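# Flip the upright steel cup mouth-down onto the plate

## Task

Take the steel cup that currently has its opening facing up, invert it so it rests on the bench plate with its opening facing down, and finish with the gripper released from it.

## Robot and tools

Robot: two arms, left_arm and right_arm, each ending in a parallel two-finger gripper. Any action or target row names both arms, even when only one of them should move.

World frame: one frame shared by both arms. Its origin sits on the table surface midway between the arms. +x points outward across the table, +z points up, and left_arm is on the +y side. The words left and right are just arm names and say nothing about which side of a picture an arm appears on. Gripper frame: the fingers extend along the gripper's +z axis and close along its y axis. The reported end_effector_position is the point between the finger pads, roughly 1 cm short of the fingertips.

Row layout (both execute_actions and move): a single flat list of 14 numbers, each in [-1, 1]. The first 7 are for left_arm, in the order dx, dy, dz, rx, ry, rz, opening. The last 7 are the same fields for right_arm. dx..rz are relative offsets, not poses. They are expressed in that gripper's own axes and measured from its pose at a start point. Scale: 1.0 equals 0.6 m of translation or 180 degrees of rotation. rx, ry, rz together form one rotation vector. opening is absolute, not an offset: +1 is fully open (0.094 m) and -1 is closed.

execute_actions(actions): a list of up to 15 actions. Each action is a table of up to 15 rows, and each row lasts one control step of 1/30 s. A table with fewer than 15 rows repeats its final row until 15 steps are used. Every row's offsets are measured from the gripper's pose at the start of that action, not from the row before it. For the first action in a call, the start is the most recent pose printed in this scene. An empty list changes nothing and just returns the current state and images.

move(target, speed, blocking): target is one 14-number row as above. Its offsets are counted from the pose in the latest result that reported one. Each gripper travels in a straight line, and both paths finish together after 0.5 to 10 s. A move is cut off at 10 s even if short of target. Rotation goes the shorter way. speed is in m/s, from 0.002 to 0.5, default 0.25, and turning is capped at twice that value in rad/s. The opening is sent when the move begins. Paths ignore obstacles and the other arm, and a gripper may lag, drift or overshoot speed, especially with the arm near full stretch. Faster contact and targets set deeper past the contact both hit harder. blocking=false returns after 0.5 s while motion continues. Until a result shows the move has ended, other moves and actions are refused, so use wait or stop first. The result adds a move: line giving the outcome (done, off_target, moving, held, fault) and which limits acted, plus each gripper's remaining distance. If the outcome names only one arm, the other finished normally. limits=paced means the sent pose was clipped. limits=held means a check blocked some steps, after which the arm may move much faster than speed.

wait(seconds): 0 to 10 s. Arms keep their last command, and a running move continues; the wait returns early once the move ends. stop(): brakes the current move, which needs space to stop, especially from high speed; the fingers keep moving. zoom_image(camera, region): camera is one of cam_head_left, cam_head_right, cam_high, cam_low, cam_left_wrist, cam_right_wrist. region is [x0, y0, x1, y1] in pixels, at most 504x504. The head, high and low images are 504x504 and the wrist images are 616x616. finished_scene(scene): ends the given scene (1 or 2) permanently and reports success. Only call it after the cup is mouth-down on the plate, released, and stable.

Control behaviour: on every step the commanded pose is clipped to within 70 mm and 16 degrees of the measured pose, and damped IK then favours position over orientation. A distant target can therefore need several actions, and each arm stops at its last clipped pose, so you must send the remainder yourself. Elbows never reach fully straight. Arms tend to settle a centimetre or more low, and sending zero offsets can let them sag further. To hold an arm in place, send the correction back to its desired pose in the first call of a reply and zeros in later calls, raising the aim if it still sags. Hand target lines show where the controller is currently steering each gripper.

Result lines: left_arm: ... | right_arm: ... give position in metres and quaternion wxyz in the world frame; readings can be off, more so at long reach. grip_measured is the finger opening on the command scale, and the last Joint positions value is the opening in metres; each gripper may be biased by about 1 mm. To grip, command roughly 0.03 below grip_measured, or a smaller margin for a lighter hold. Pad force peaks around 50 to 62 N and is weaker on parts thinner than about 2 mm. pose unreachable means the clearance check altered or blocked that arm's command. Joint torques are raw drive outputs with offsets and noise. MOTOR HOT appears from 85 °C; at 100 °C an OVER-TEMPERATURE FAULT releases that arm and it falls. FAULT lines report arm stops. Joint ranges (rad): waist ±2.880, shoulder 0 to 3.142, elbow 0 to 3.019, wrist pitch -1.693 to 1.571, wrist yaw ±1.571, wrist roll ±2.094. Camera intrinsics and extrinsics are supplied, accurate to within a few degrees and millimetres.

Avoid: knocking or placing anything off the table (this fails the task), collisions or hard pressing between the arms, dropping or slamming the cup, and heavy pushes. Occasional external tugs on held parts or nudges to loose objects can happen. The simulation keeps running while you think, holding the last command.

Each tool is called by a JSON object that holds its "api" and its "payload", one argument or row to a line.

## Session

{"api": "execute_actions", "payload": {
  "actions": []
}}

Scene clock: 0.00 s.
left_arm: end_effector_position=(+0.1491, +0.0284, +0.1406) grip_measured=+1.000 end_effector_quat_wxyz=(+0.472, +0.752, +0.254, -0.384) | right_arm: end_effector_position=(+0.3903, -0.3330, +0.3849) grip_measured=+1.000 end_effector_quat_wxyz=(+0.515, +0.575, +0.483, +0.414)
Joint positions: left_arm=[-0.591  0.979  0.257  0.074  1.125  1.162  0.094] | right_arm=[-0.066  0.657  0.66  -0.136  0.305  1.59   0.094]
Joint velocities: left_arm=[-0.005 -0.015  0.017 -0.022 -0.051 -0.037  0.   ] | right_arm=[ 0.015 -0.005  0.002 -0.027 -0.095 -0.037  0.   ]
Joint torques (N m, as the arm reports them, + toward a larger angle): no reading
Motor temperatures (°C, as the motors report them): left_arm=[25 26 23 25 24 26] | right_arm=[25 24 23 22 23 24]
Hand target (left_arm): +0.155, +0.023, +0.150; +0.481, +0.752, +0.246, -0.379
Hand target (right_arm): +0.391, -0.333, +0.402; +0.521, +0.569, +0.474, +0.424

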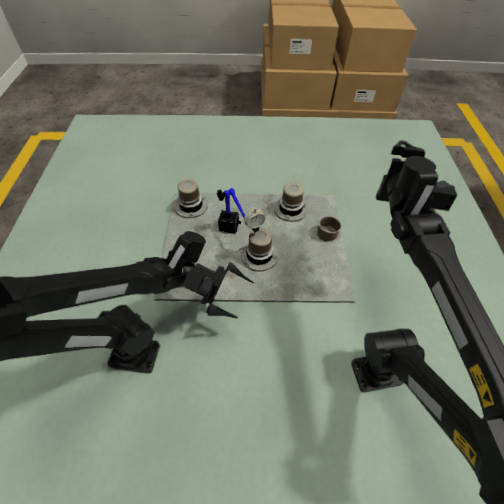

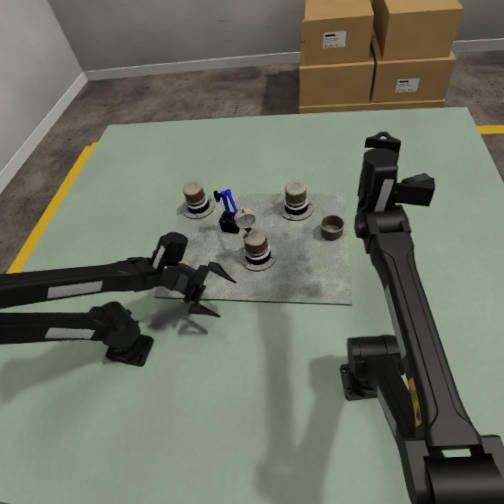

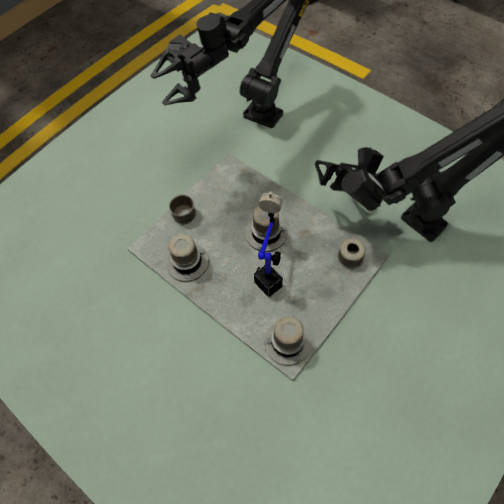

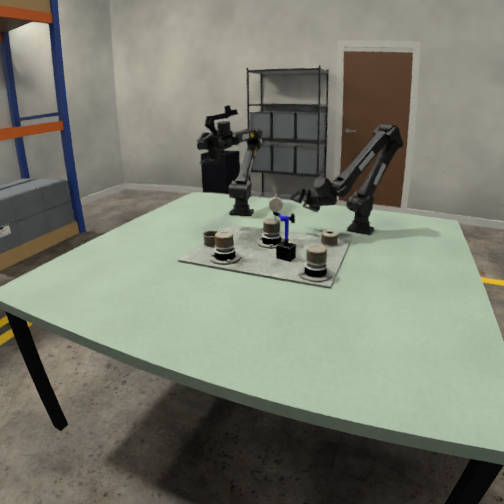

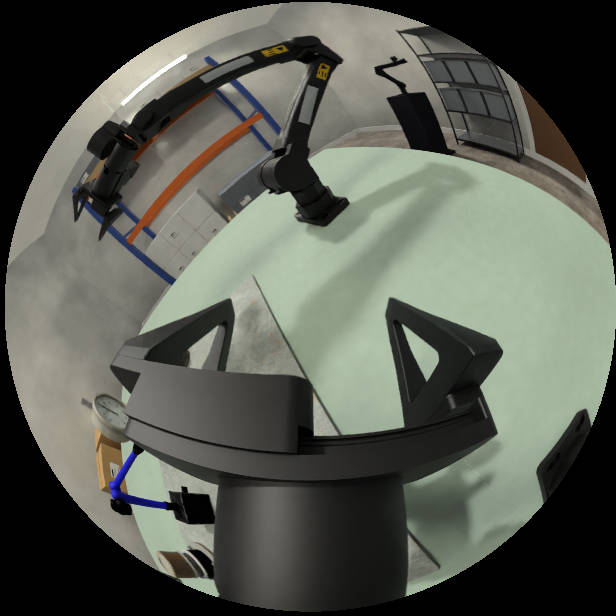

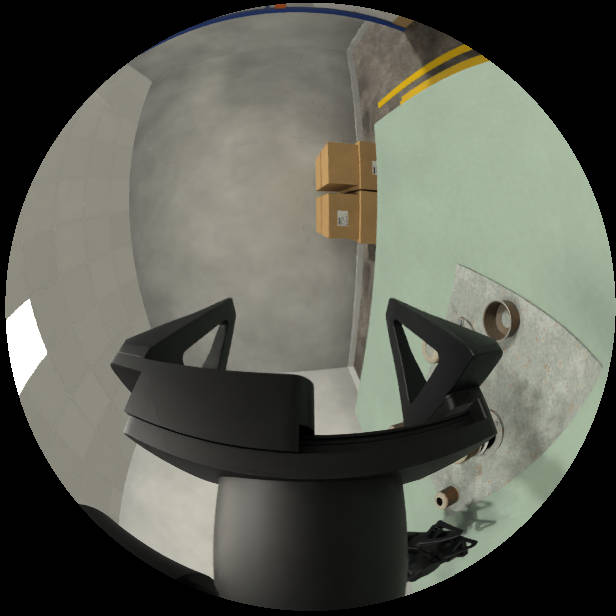

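{"api": "zoom_image", "payload": {
  "camera": "cam_low",
  "region": [170, 190, 290, 280]
}}

{"api": "zoom_image", "payload": {
  "camera": "cam_high",
  "region": [130, 160, 250, 280]
}}

{"api": "zoom_image", "payload": {
  "camera": "cam_head_left",
  "region": [270, 180, 370, 280]
}}

Region (170, 190, 290, 280) of cam_low's 504x504 image, scaled by 4.200, with more detail than that image has; it fills the top 378 rows of this view, and the rest is white.

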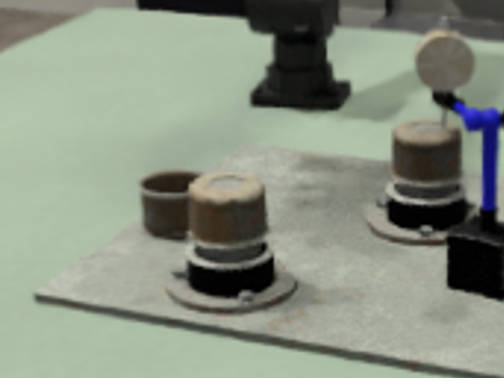

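Region (130, 160, 250, 280) of cam_high's 504x504 image, scaled by 4.200, with more detail than that image has.

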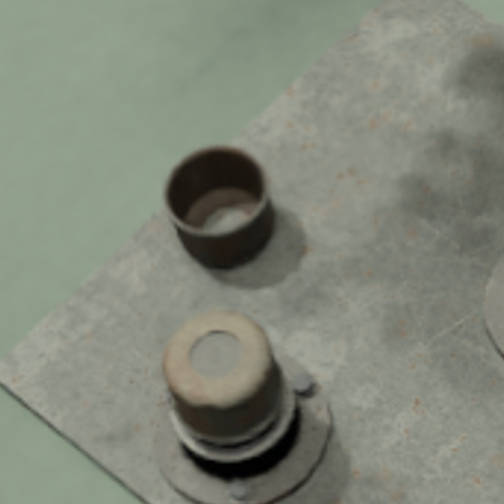

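Region (270, 180, 370, 280) of cam_head_left's 504x504 image, scaled by 5.040, with more detail than that image has.

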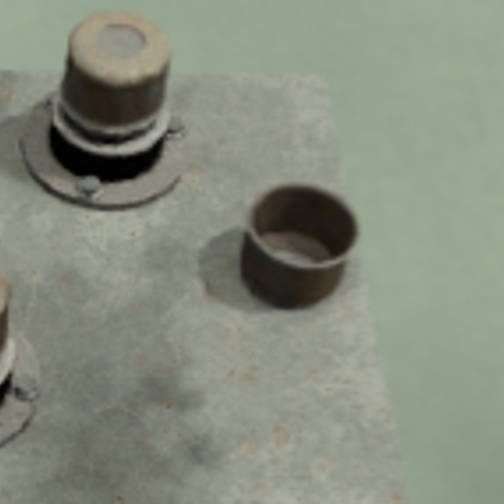

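{"api": "move", "payload": {
  "target": [0,0,0,0,0,0,1, 0,0,0,0,0,-0.97,1],
  "speed": 0.5
}}

{"api": "move", "payload": {
  "target": [0,0,0,0,0,0,1, 0,0.25,0,-0.45,0,0,1],
  "speed": 0.4
}}

Scene clock: 28.07 s.
left_arm: end_effector_position=(+0.1491, +0.0284, +0.1406) grip_measured=+1.000 end_effector_quat_wxyz=(+0.472, +0.752, +0.254, -0.384) | right_arm: end_effector_position=(+0.3903, -0.3330, +0.3849) grip_measured=+1.000 end_effector_quat_wxyz=(+0.443, -0.449, +0.601, -0.491)
Joint positions: left_arm=[-0.591  0.979  0.257  0.074  1.125  1.162  0.094] | right_arm=[-0.066  0.657  0.66  -0.136  0.305 -1.438  0.094]
Joint velocities: left_arm=[ 0.005 -0.005 -0.012 -0.007  0.007  0.037  0.   ] | right_arm=[-0.005 -0.005  0.007 -0.002 -0.125 -0.022  0.   ]
Joint torques (N m, as the arm reports them, + toward a larger angle): left_arm=[ 2.32 -3.97  7.52  1.32  0.57 -0.04] | right_arm=[-0.84 -2.15 10.55  1.74  0.01 -0.06]
Motor temperatures (°C, as the motors report them): left_arm=[25 26 25 25 25 26] | right_arm=[25 24 28 22 23 24]
Hand target (left_arm): +0.149, +0.028, +0.141; +0.472, +0.752, +0.254, -0.384
Hand target (right_arm): +0.390, -0.333, +0.385; +0.438, -0.455, +0.597, -0.495
Off the commanded pose (left_arm): 0.000 m, 0 deg.
Off the commanded pose (right_arm): 0.000 m, 1 deg.
move: done
camera_calibration (this result's frames):
cam_right_wrist: T_world_to_cam=[[0.110753, -0.104483, 0.988341, -0.458572], [-0.741001, -0.671396, 0.0120588, 0.0655183], [0.662308, -0.733697, -0.151781, -0.317312], [0, 0, 0, 1]] pos_world=[0.309496, -0.236736, 0.404274]

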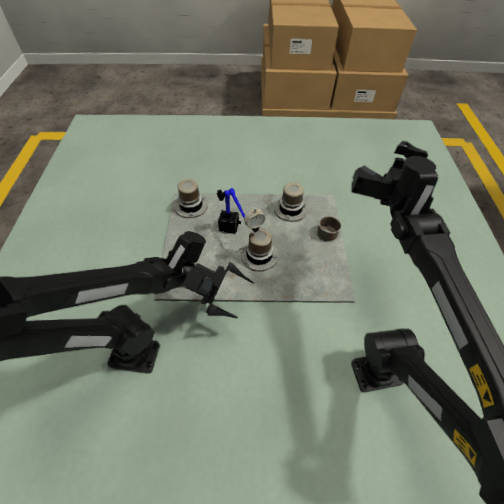

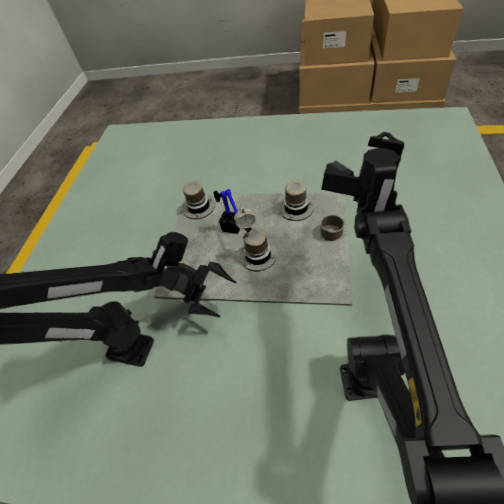

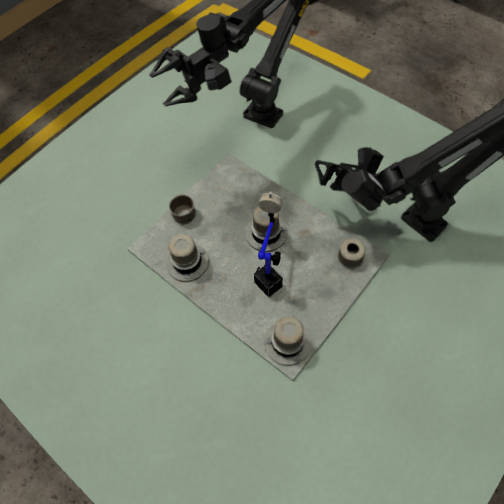

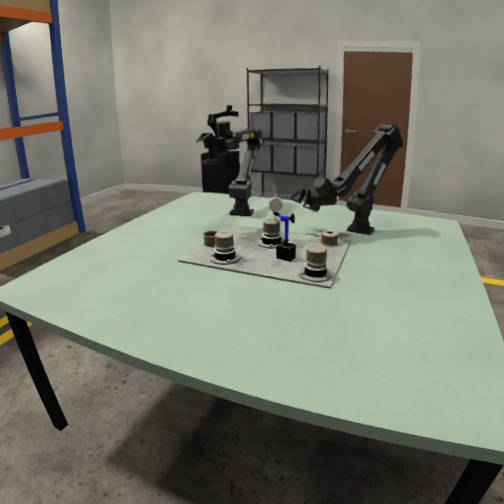

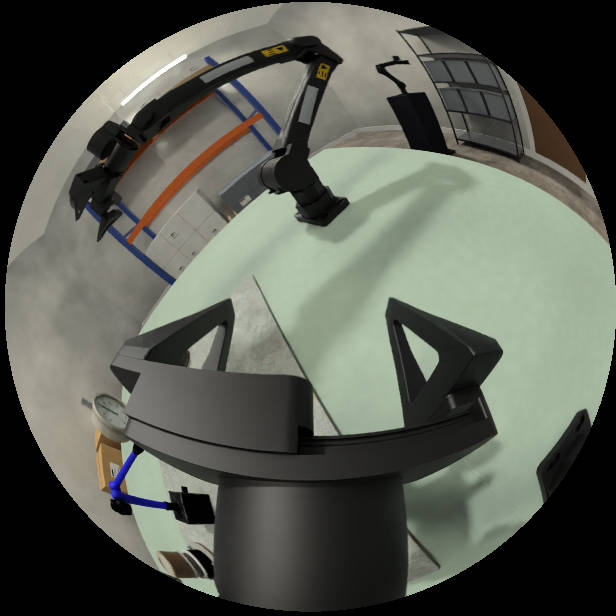

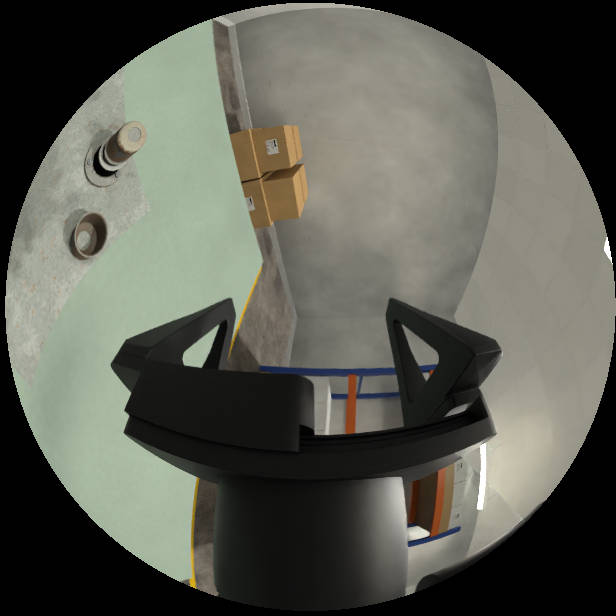

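Scene clock: 30.27 s.
left_arm: end_effector_position=(+0.1491, +0.0284, +0.1406) grip_measured=+1.000 end_effector_quat_wxyz=(+0.472, +0.752, +0.254, -0.384) | right_arm: end_effector_position=(+0.3600, -0.3122, +0.2237) grip_measured=+1.000 end_effector_quat_wxyz=(+0.036, -0.627, +0.777, +0.030)
Joint positions: left_arm=[-0.591  0.979  0.257  0.074  1.125  1.162  0.094] | right_arm=[-0.188  1.26   1.147 -1.441 -0.092 -1.366  0.094]
Joint velocities: left_arm=[-0.015 -0.005 -0.027 -0.002  0.007  0.081  0.   ] | right_arm=[-0.005 -0.005  0.017 -0.022 -0.037 -0.007  0.   ]
Joint torques (N m, as the arm reports them, + toward a larger angle): left_arm=[ 2.29 -3.92  7.52  1.33  0.57 -0.04] | right_arm=[-1.33 -8.95 12.66 -0.37 -0.29 -0.13]
Motor temperatures (°C, as the motors report them): left_arm=[25 26 25 25 25 26] | right_arm=[25 24 28 22 23 24]
Hand target (left_arm): +0.149, +0.028, +0.141; +0.472, +0.752, +0.254, -0.384
Hand target (right_arm): +0.373, -0.314, +0.240; +0.049, -0.632, +0.773, +0.020
Off the commanded pose (left_arm): 0.000 m, 0 deg.
Off the commanded pose (right_arm): 0.020 m, 2 deg.
move: off_target (right_arm)
camera_calibration (this result's frames):
cam_right_wrist: T_world_to_cam=[[0.979729, -0.200298, -0.00329064, -0.414626], [-0.169921, -0.839621, 0.51591, -0.311893], [-0.106099, -0.504894, -0.856636, 0.199335], [0, 0, 0, 1]] pos_world=[0.374373, -0.244277, 0.330302]

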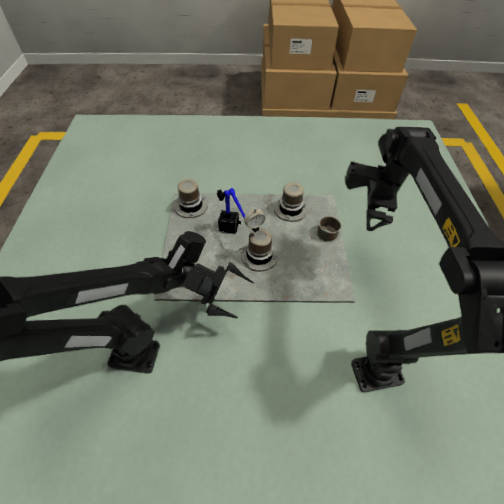

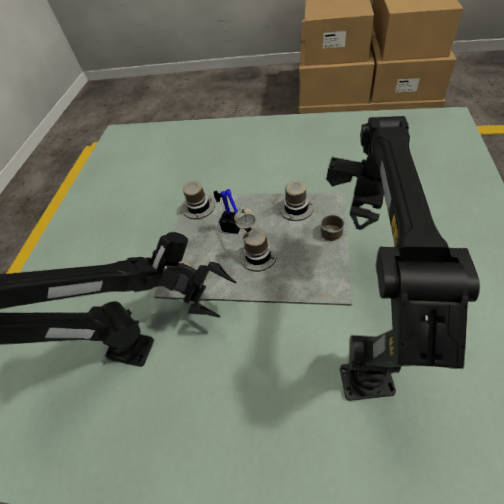

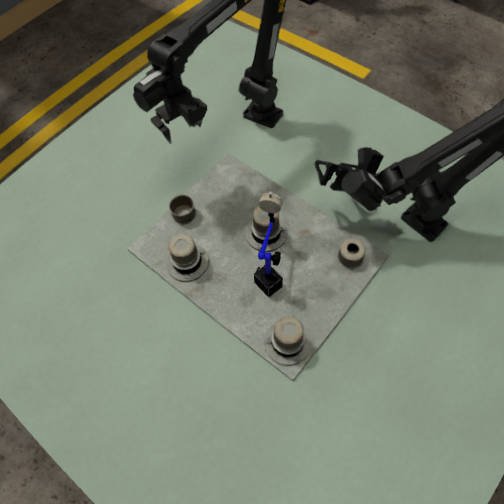

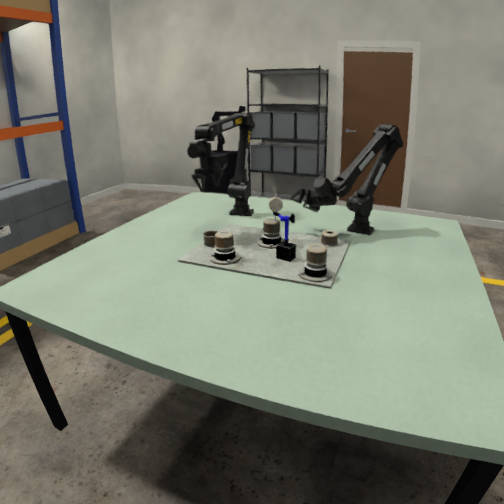

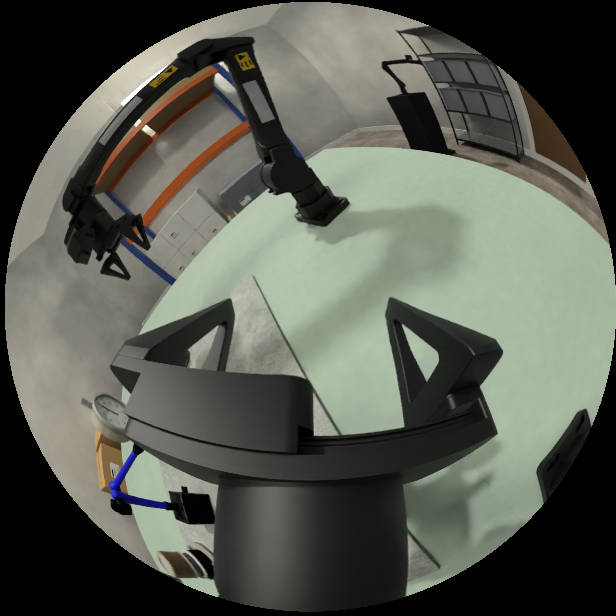

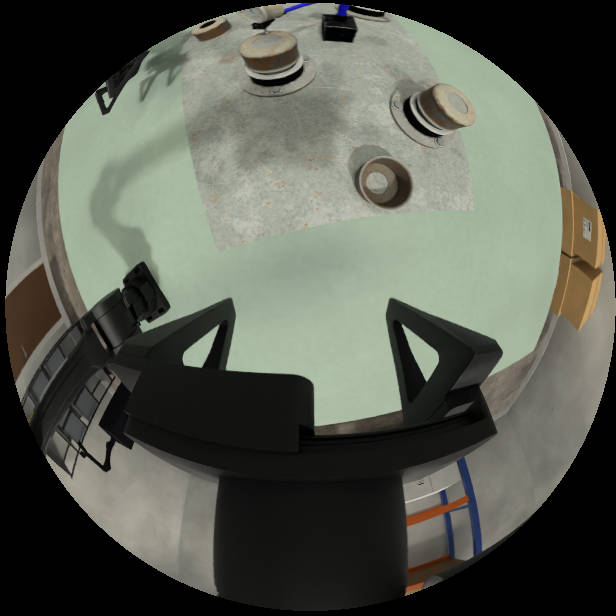

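{"api": "move", "payload": {
  "target": [0,0,0,0,0,0,1, 0.058,-0.118,0.197,0,-0.47,0,1],
  "speed": 0.3
}}

Scene clock: 37.13 s.
left_arm: end_effector_position=(+0.1491, +0.0284, +0.1406) grip_measured=+1.000 end_effector_quat_wxyz=(+0.472, +0.752, +0.254, -0.384) | right_arm: end_effector_position=(+0.4142, -0.3390, +0.1336) grip_measured=+1.000 end_effector_quat_wxyz=(+0.482, -0.467, +0.644, +0.366)
Joint positions: left_arm=[-0.591  0.979  0.257  0.074  1.125  1.162  0.094] | right_arm=[-0.626  1.725  1.011 -1.359 -1.262 -2.072  0.094]
Joint velocities: left_arm=[ 0.005 -0.015 -0.017 -0.017  0.022 -0.037  0.   ] | right_arm=[-0.005  0.005  0.007 -0.007 -0.022 -0.037  0.   ]
Joint torques (N m, as the arm reports them, + toward a larger angle): left_arm=[ 2.33 -3.94  7.51  1.33  0.57 -0.04] | right_arm=[ -0.81 -14.52   6.38  -0.84  -0.66  -0.01]
Motor temperatures (°C, as the motors report them): left_arm=[25 26 25 25 25 26] | right_arm=[25 24 28 22 23 24]
Hand target (left_arm): +0.149, +0.028, +0.141; +0.472, +0.752, +0.254, -0.384
Hand target (right_arm): +0.415, -0.339, +0.134; +0.482, -0.468, +0.644, +0.366
Off the commanded pose (left_arm): 0.000 m, 0 deg.
Off the commanded pose (right_arm): 0.034 m, 16 deg; orientation clipped at the last step of the last action.
move: held (right_arm); limits=paced,held; held on 18 of 84 steps (right_arm), including the last (right_arm)
pose unreachable (right arm): on one or more control steps of this call, first in action 0 (counted from 0), this arm could not follow its commanded pose, so it was not sent that pose on those steps. On the call's last step it was still not sent that pose. It may still have moved: this result reports where it is.
cause: the commanded pose would bring two parts of the arm too close to each other (its wrist (the part past joint 4) and its wrist camera, with joints 5 (wrist yaw) and 6 (wrist roll) between them).
camera_calibration (this result's frames):
cam_right_wrist: T_world_to_cam=[[0.956872, -0.290299, -0.0110712, -0.493347], [-0.234972, -0.750971, -0.617115, -0.0703429], [0.170834, 0.593101, -0.786795, 0.362494], [0, 0, 0, 1]] pos_world=[0.393615, -0.41104, 0.236337]

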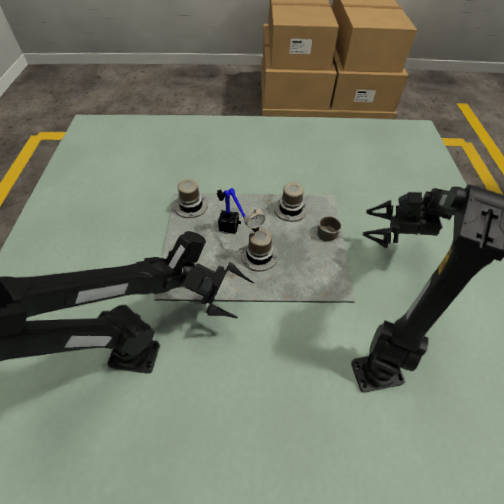

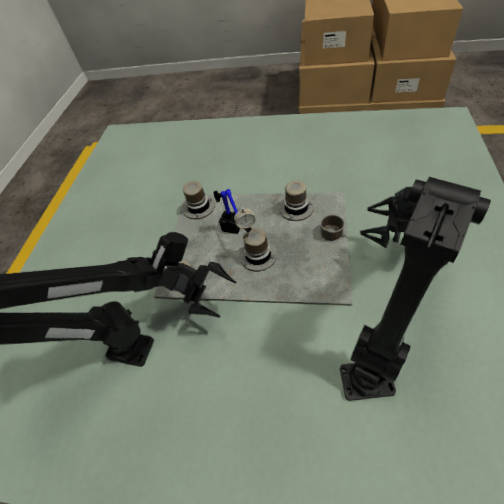

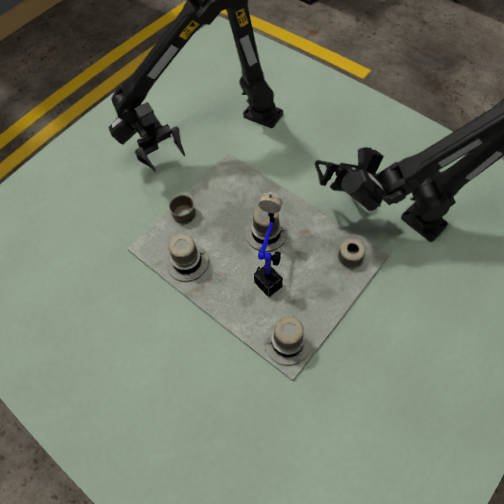

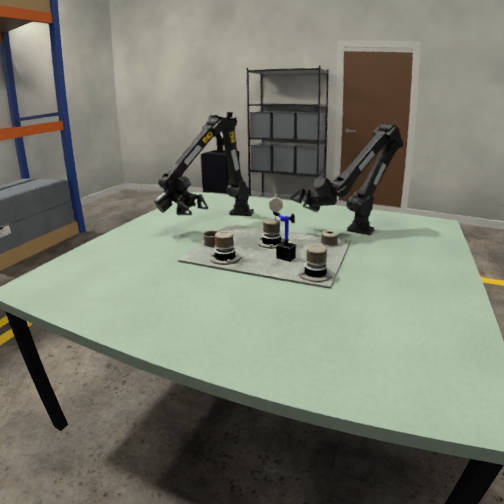

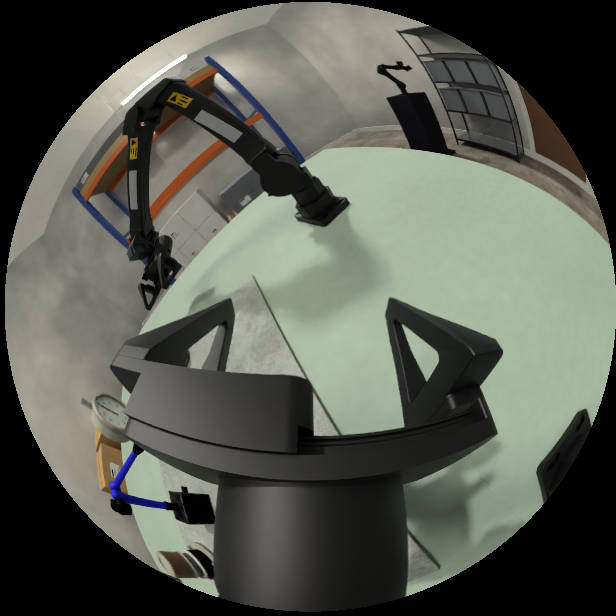

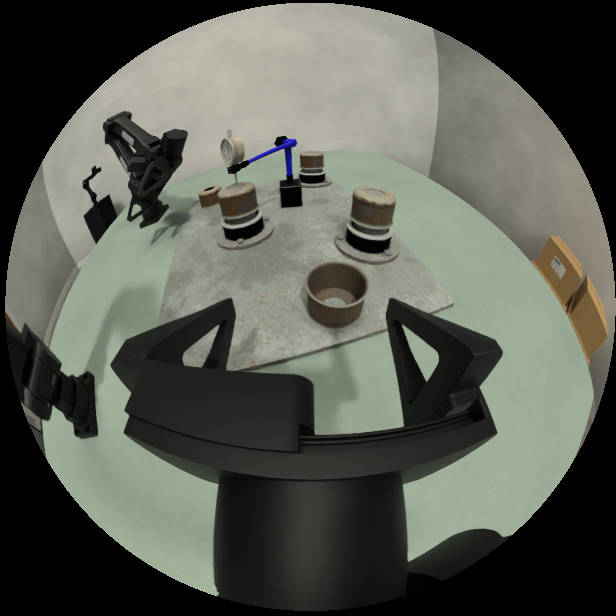

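{"api": "move", "payload": {
  "target": [0,0,0,0,0,0,1, 0.03,0.15,0.105,0.35,-0.07,0,1],
  "speed": 0.3
}}

Scene clock: 46.00 s.
left_arm: end_effector_position=(+0.1491, +0.0284, +0.1406) grip_measured=+1.000 end_effector_quat_wxyz=(+0.472, +0.752, +0.254, -0.384) | right_arm: end_effector_position=(+0.4142, -0.3384, +0.1320) grip_measured=+1.000 end_effector_quat_wxyz=(+0.488, -0.466, +0.643, +0.364)
Joint positions: left_arm=[-0.591  0.979  0.257  0.074  1.125  1.162  0.094] | right_arm=[-0.626  1.724  1.001 -1.337 -1.272 -2.065  0.094]
Joint velocities: left_arm=[ 0.015 -0.005 -0.012 -0.007 -0.037 -0.007  0.   ] | right_arm=[-0.005 -0.005  0.012  0.002  0.007  0.051  0.   ]
Joint torques (N m, as the arm reports them, + toward a larger angle): left_arm=[ 2.33 -3.98  7.52  1.33  0.57 -0.04] | right_arm=[ -0.85 -14.29   6.42  -1.05  -0.7   -0.02]
Motor temperatures (°C, as the motors report them): left_arm=[25 26 25 25 25 26] | right_arm=[25 24 27 22 23 24]
Hand target (left_arm): +0.149, +0.028, +0.141; +0.472, +0.752, +0.254, -0.384
Hand target (right_arm): +0.415, -0.339, +0.133; +0.487, -0.466, +0.643, +0.364
Off the commanded pose (left_arm): 0.000 m, 0 deg.
Off the commanded pose (right_arm): 0.110 m, 64 deg; position and orientation clipped at the last step of the last action.
move: held (right_arm); limits=paced,held; held on 63 of 66 steps (right_arm), including the last (right_arm)
pose unreachable (right arm): on one or more control steps of this call, first in action 0 (counted from 0), this arm could not follow its commanded pose, so it was not sent that pose on those steps. On the call's last step it was still not sent that pose. It may still have moved: this result reports where it is.
cause: the commanded pose would bring two parts of the arm too close to each other (its wrist (the part past joint 4) and its wrist camera, with joints 5 (wrist yaw) and 6 (wrist roll) between them).
camera_calibration (this result's frames):
cam_right_wrist: T_world_to_cam=[[0.954943, -0.296773, -0.00313884, -0.495678], [-0.234106, -0.746711, -0.622589, -0.0690926], [0.182424, 0.595271, -0.782543, 0.35626], [0, 0, 0, 1]] pos_world=[0.392179, -0.410767, 0.234216]

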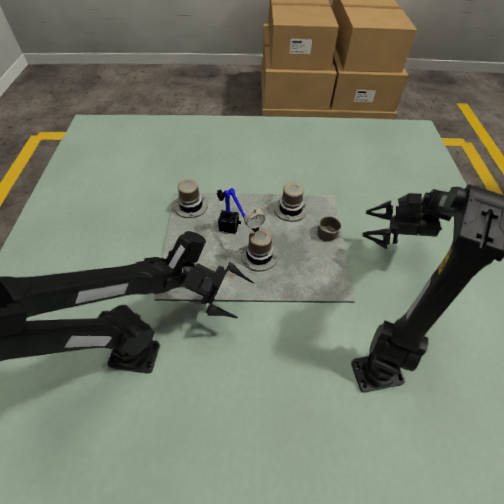

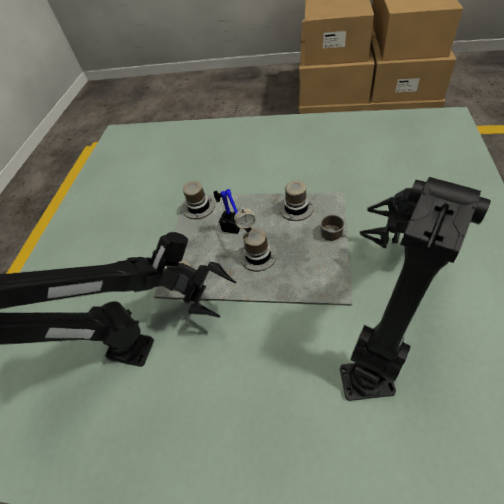

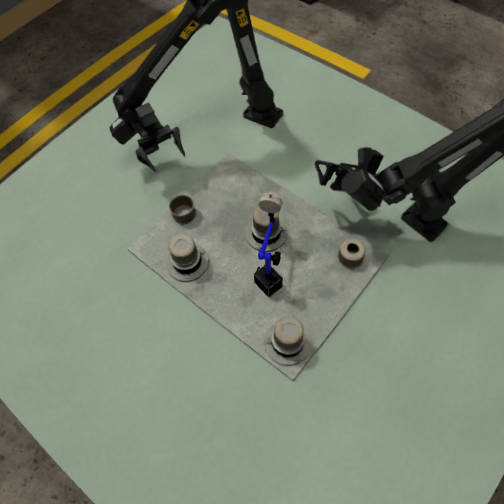

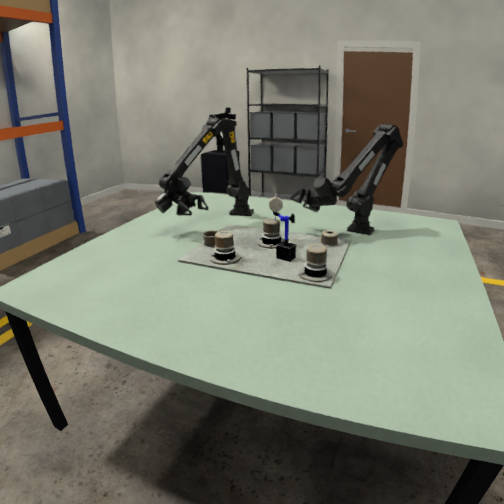

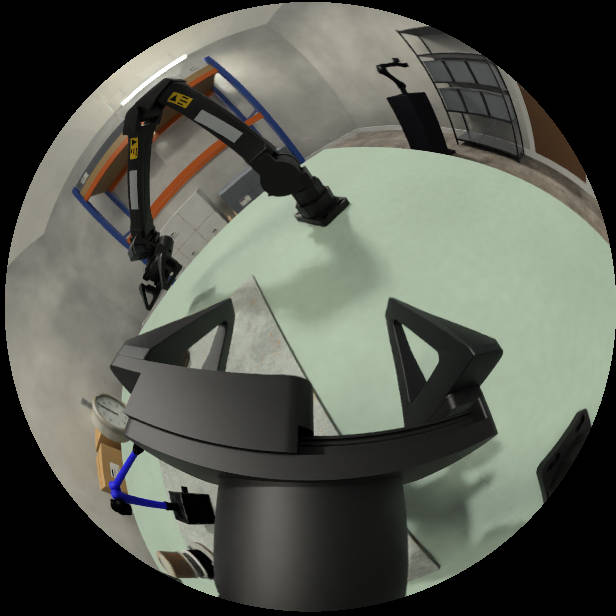

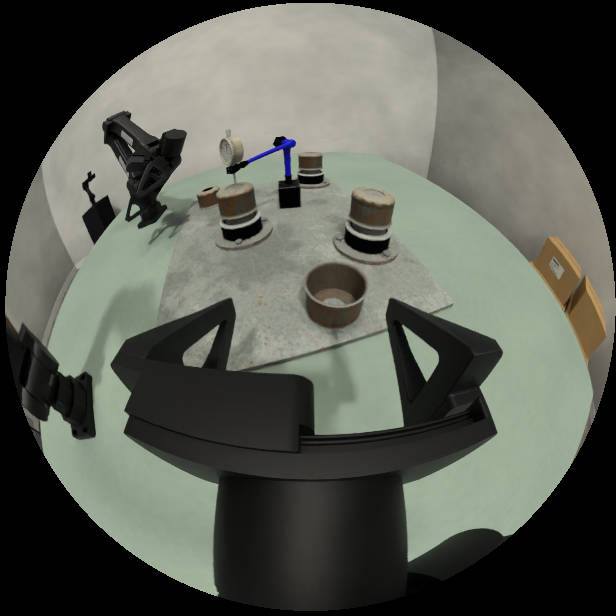

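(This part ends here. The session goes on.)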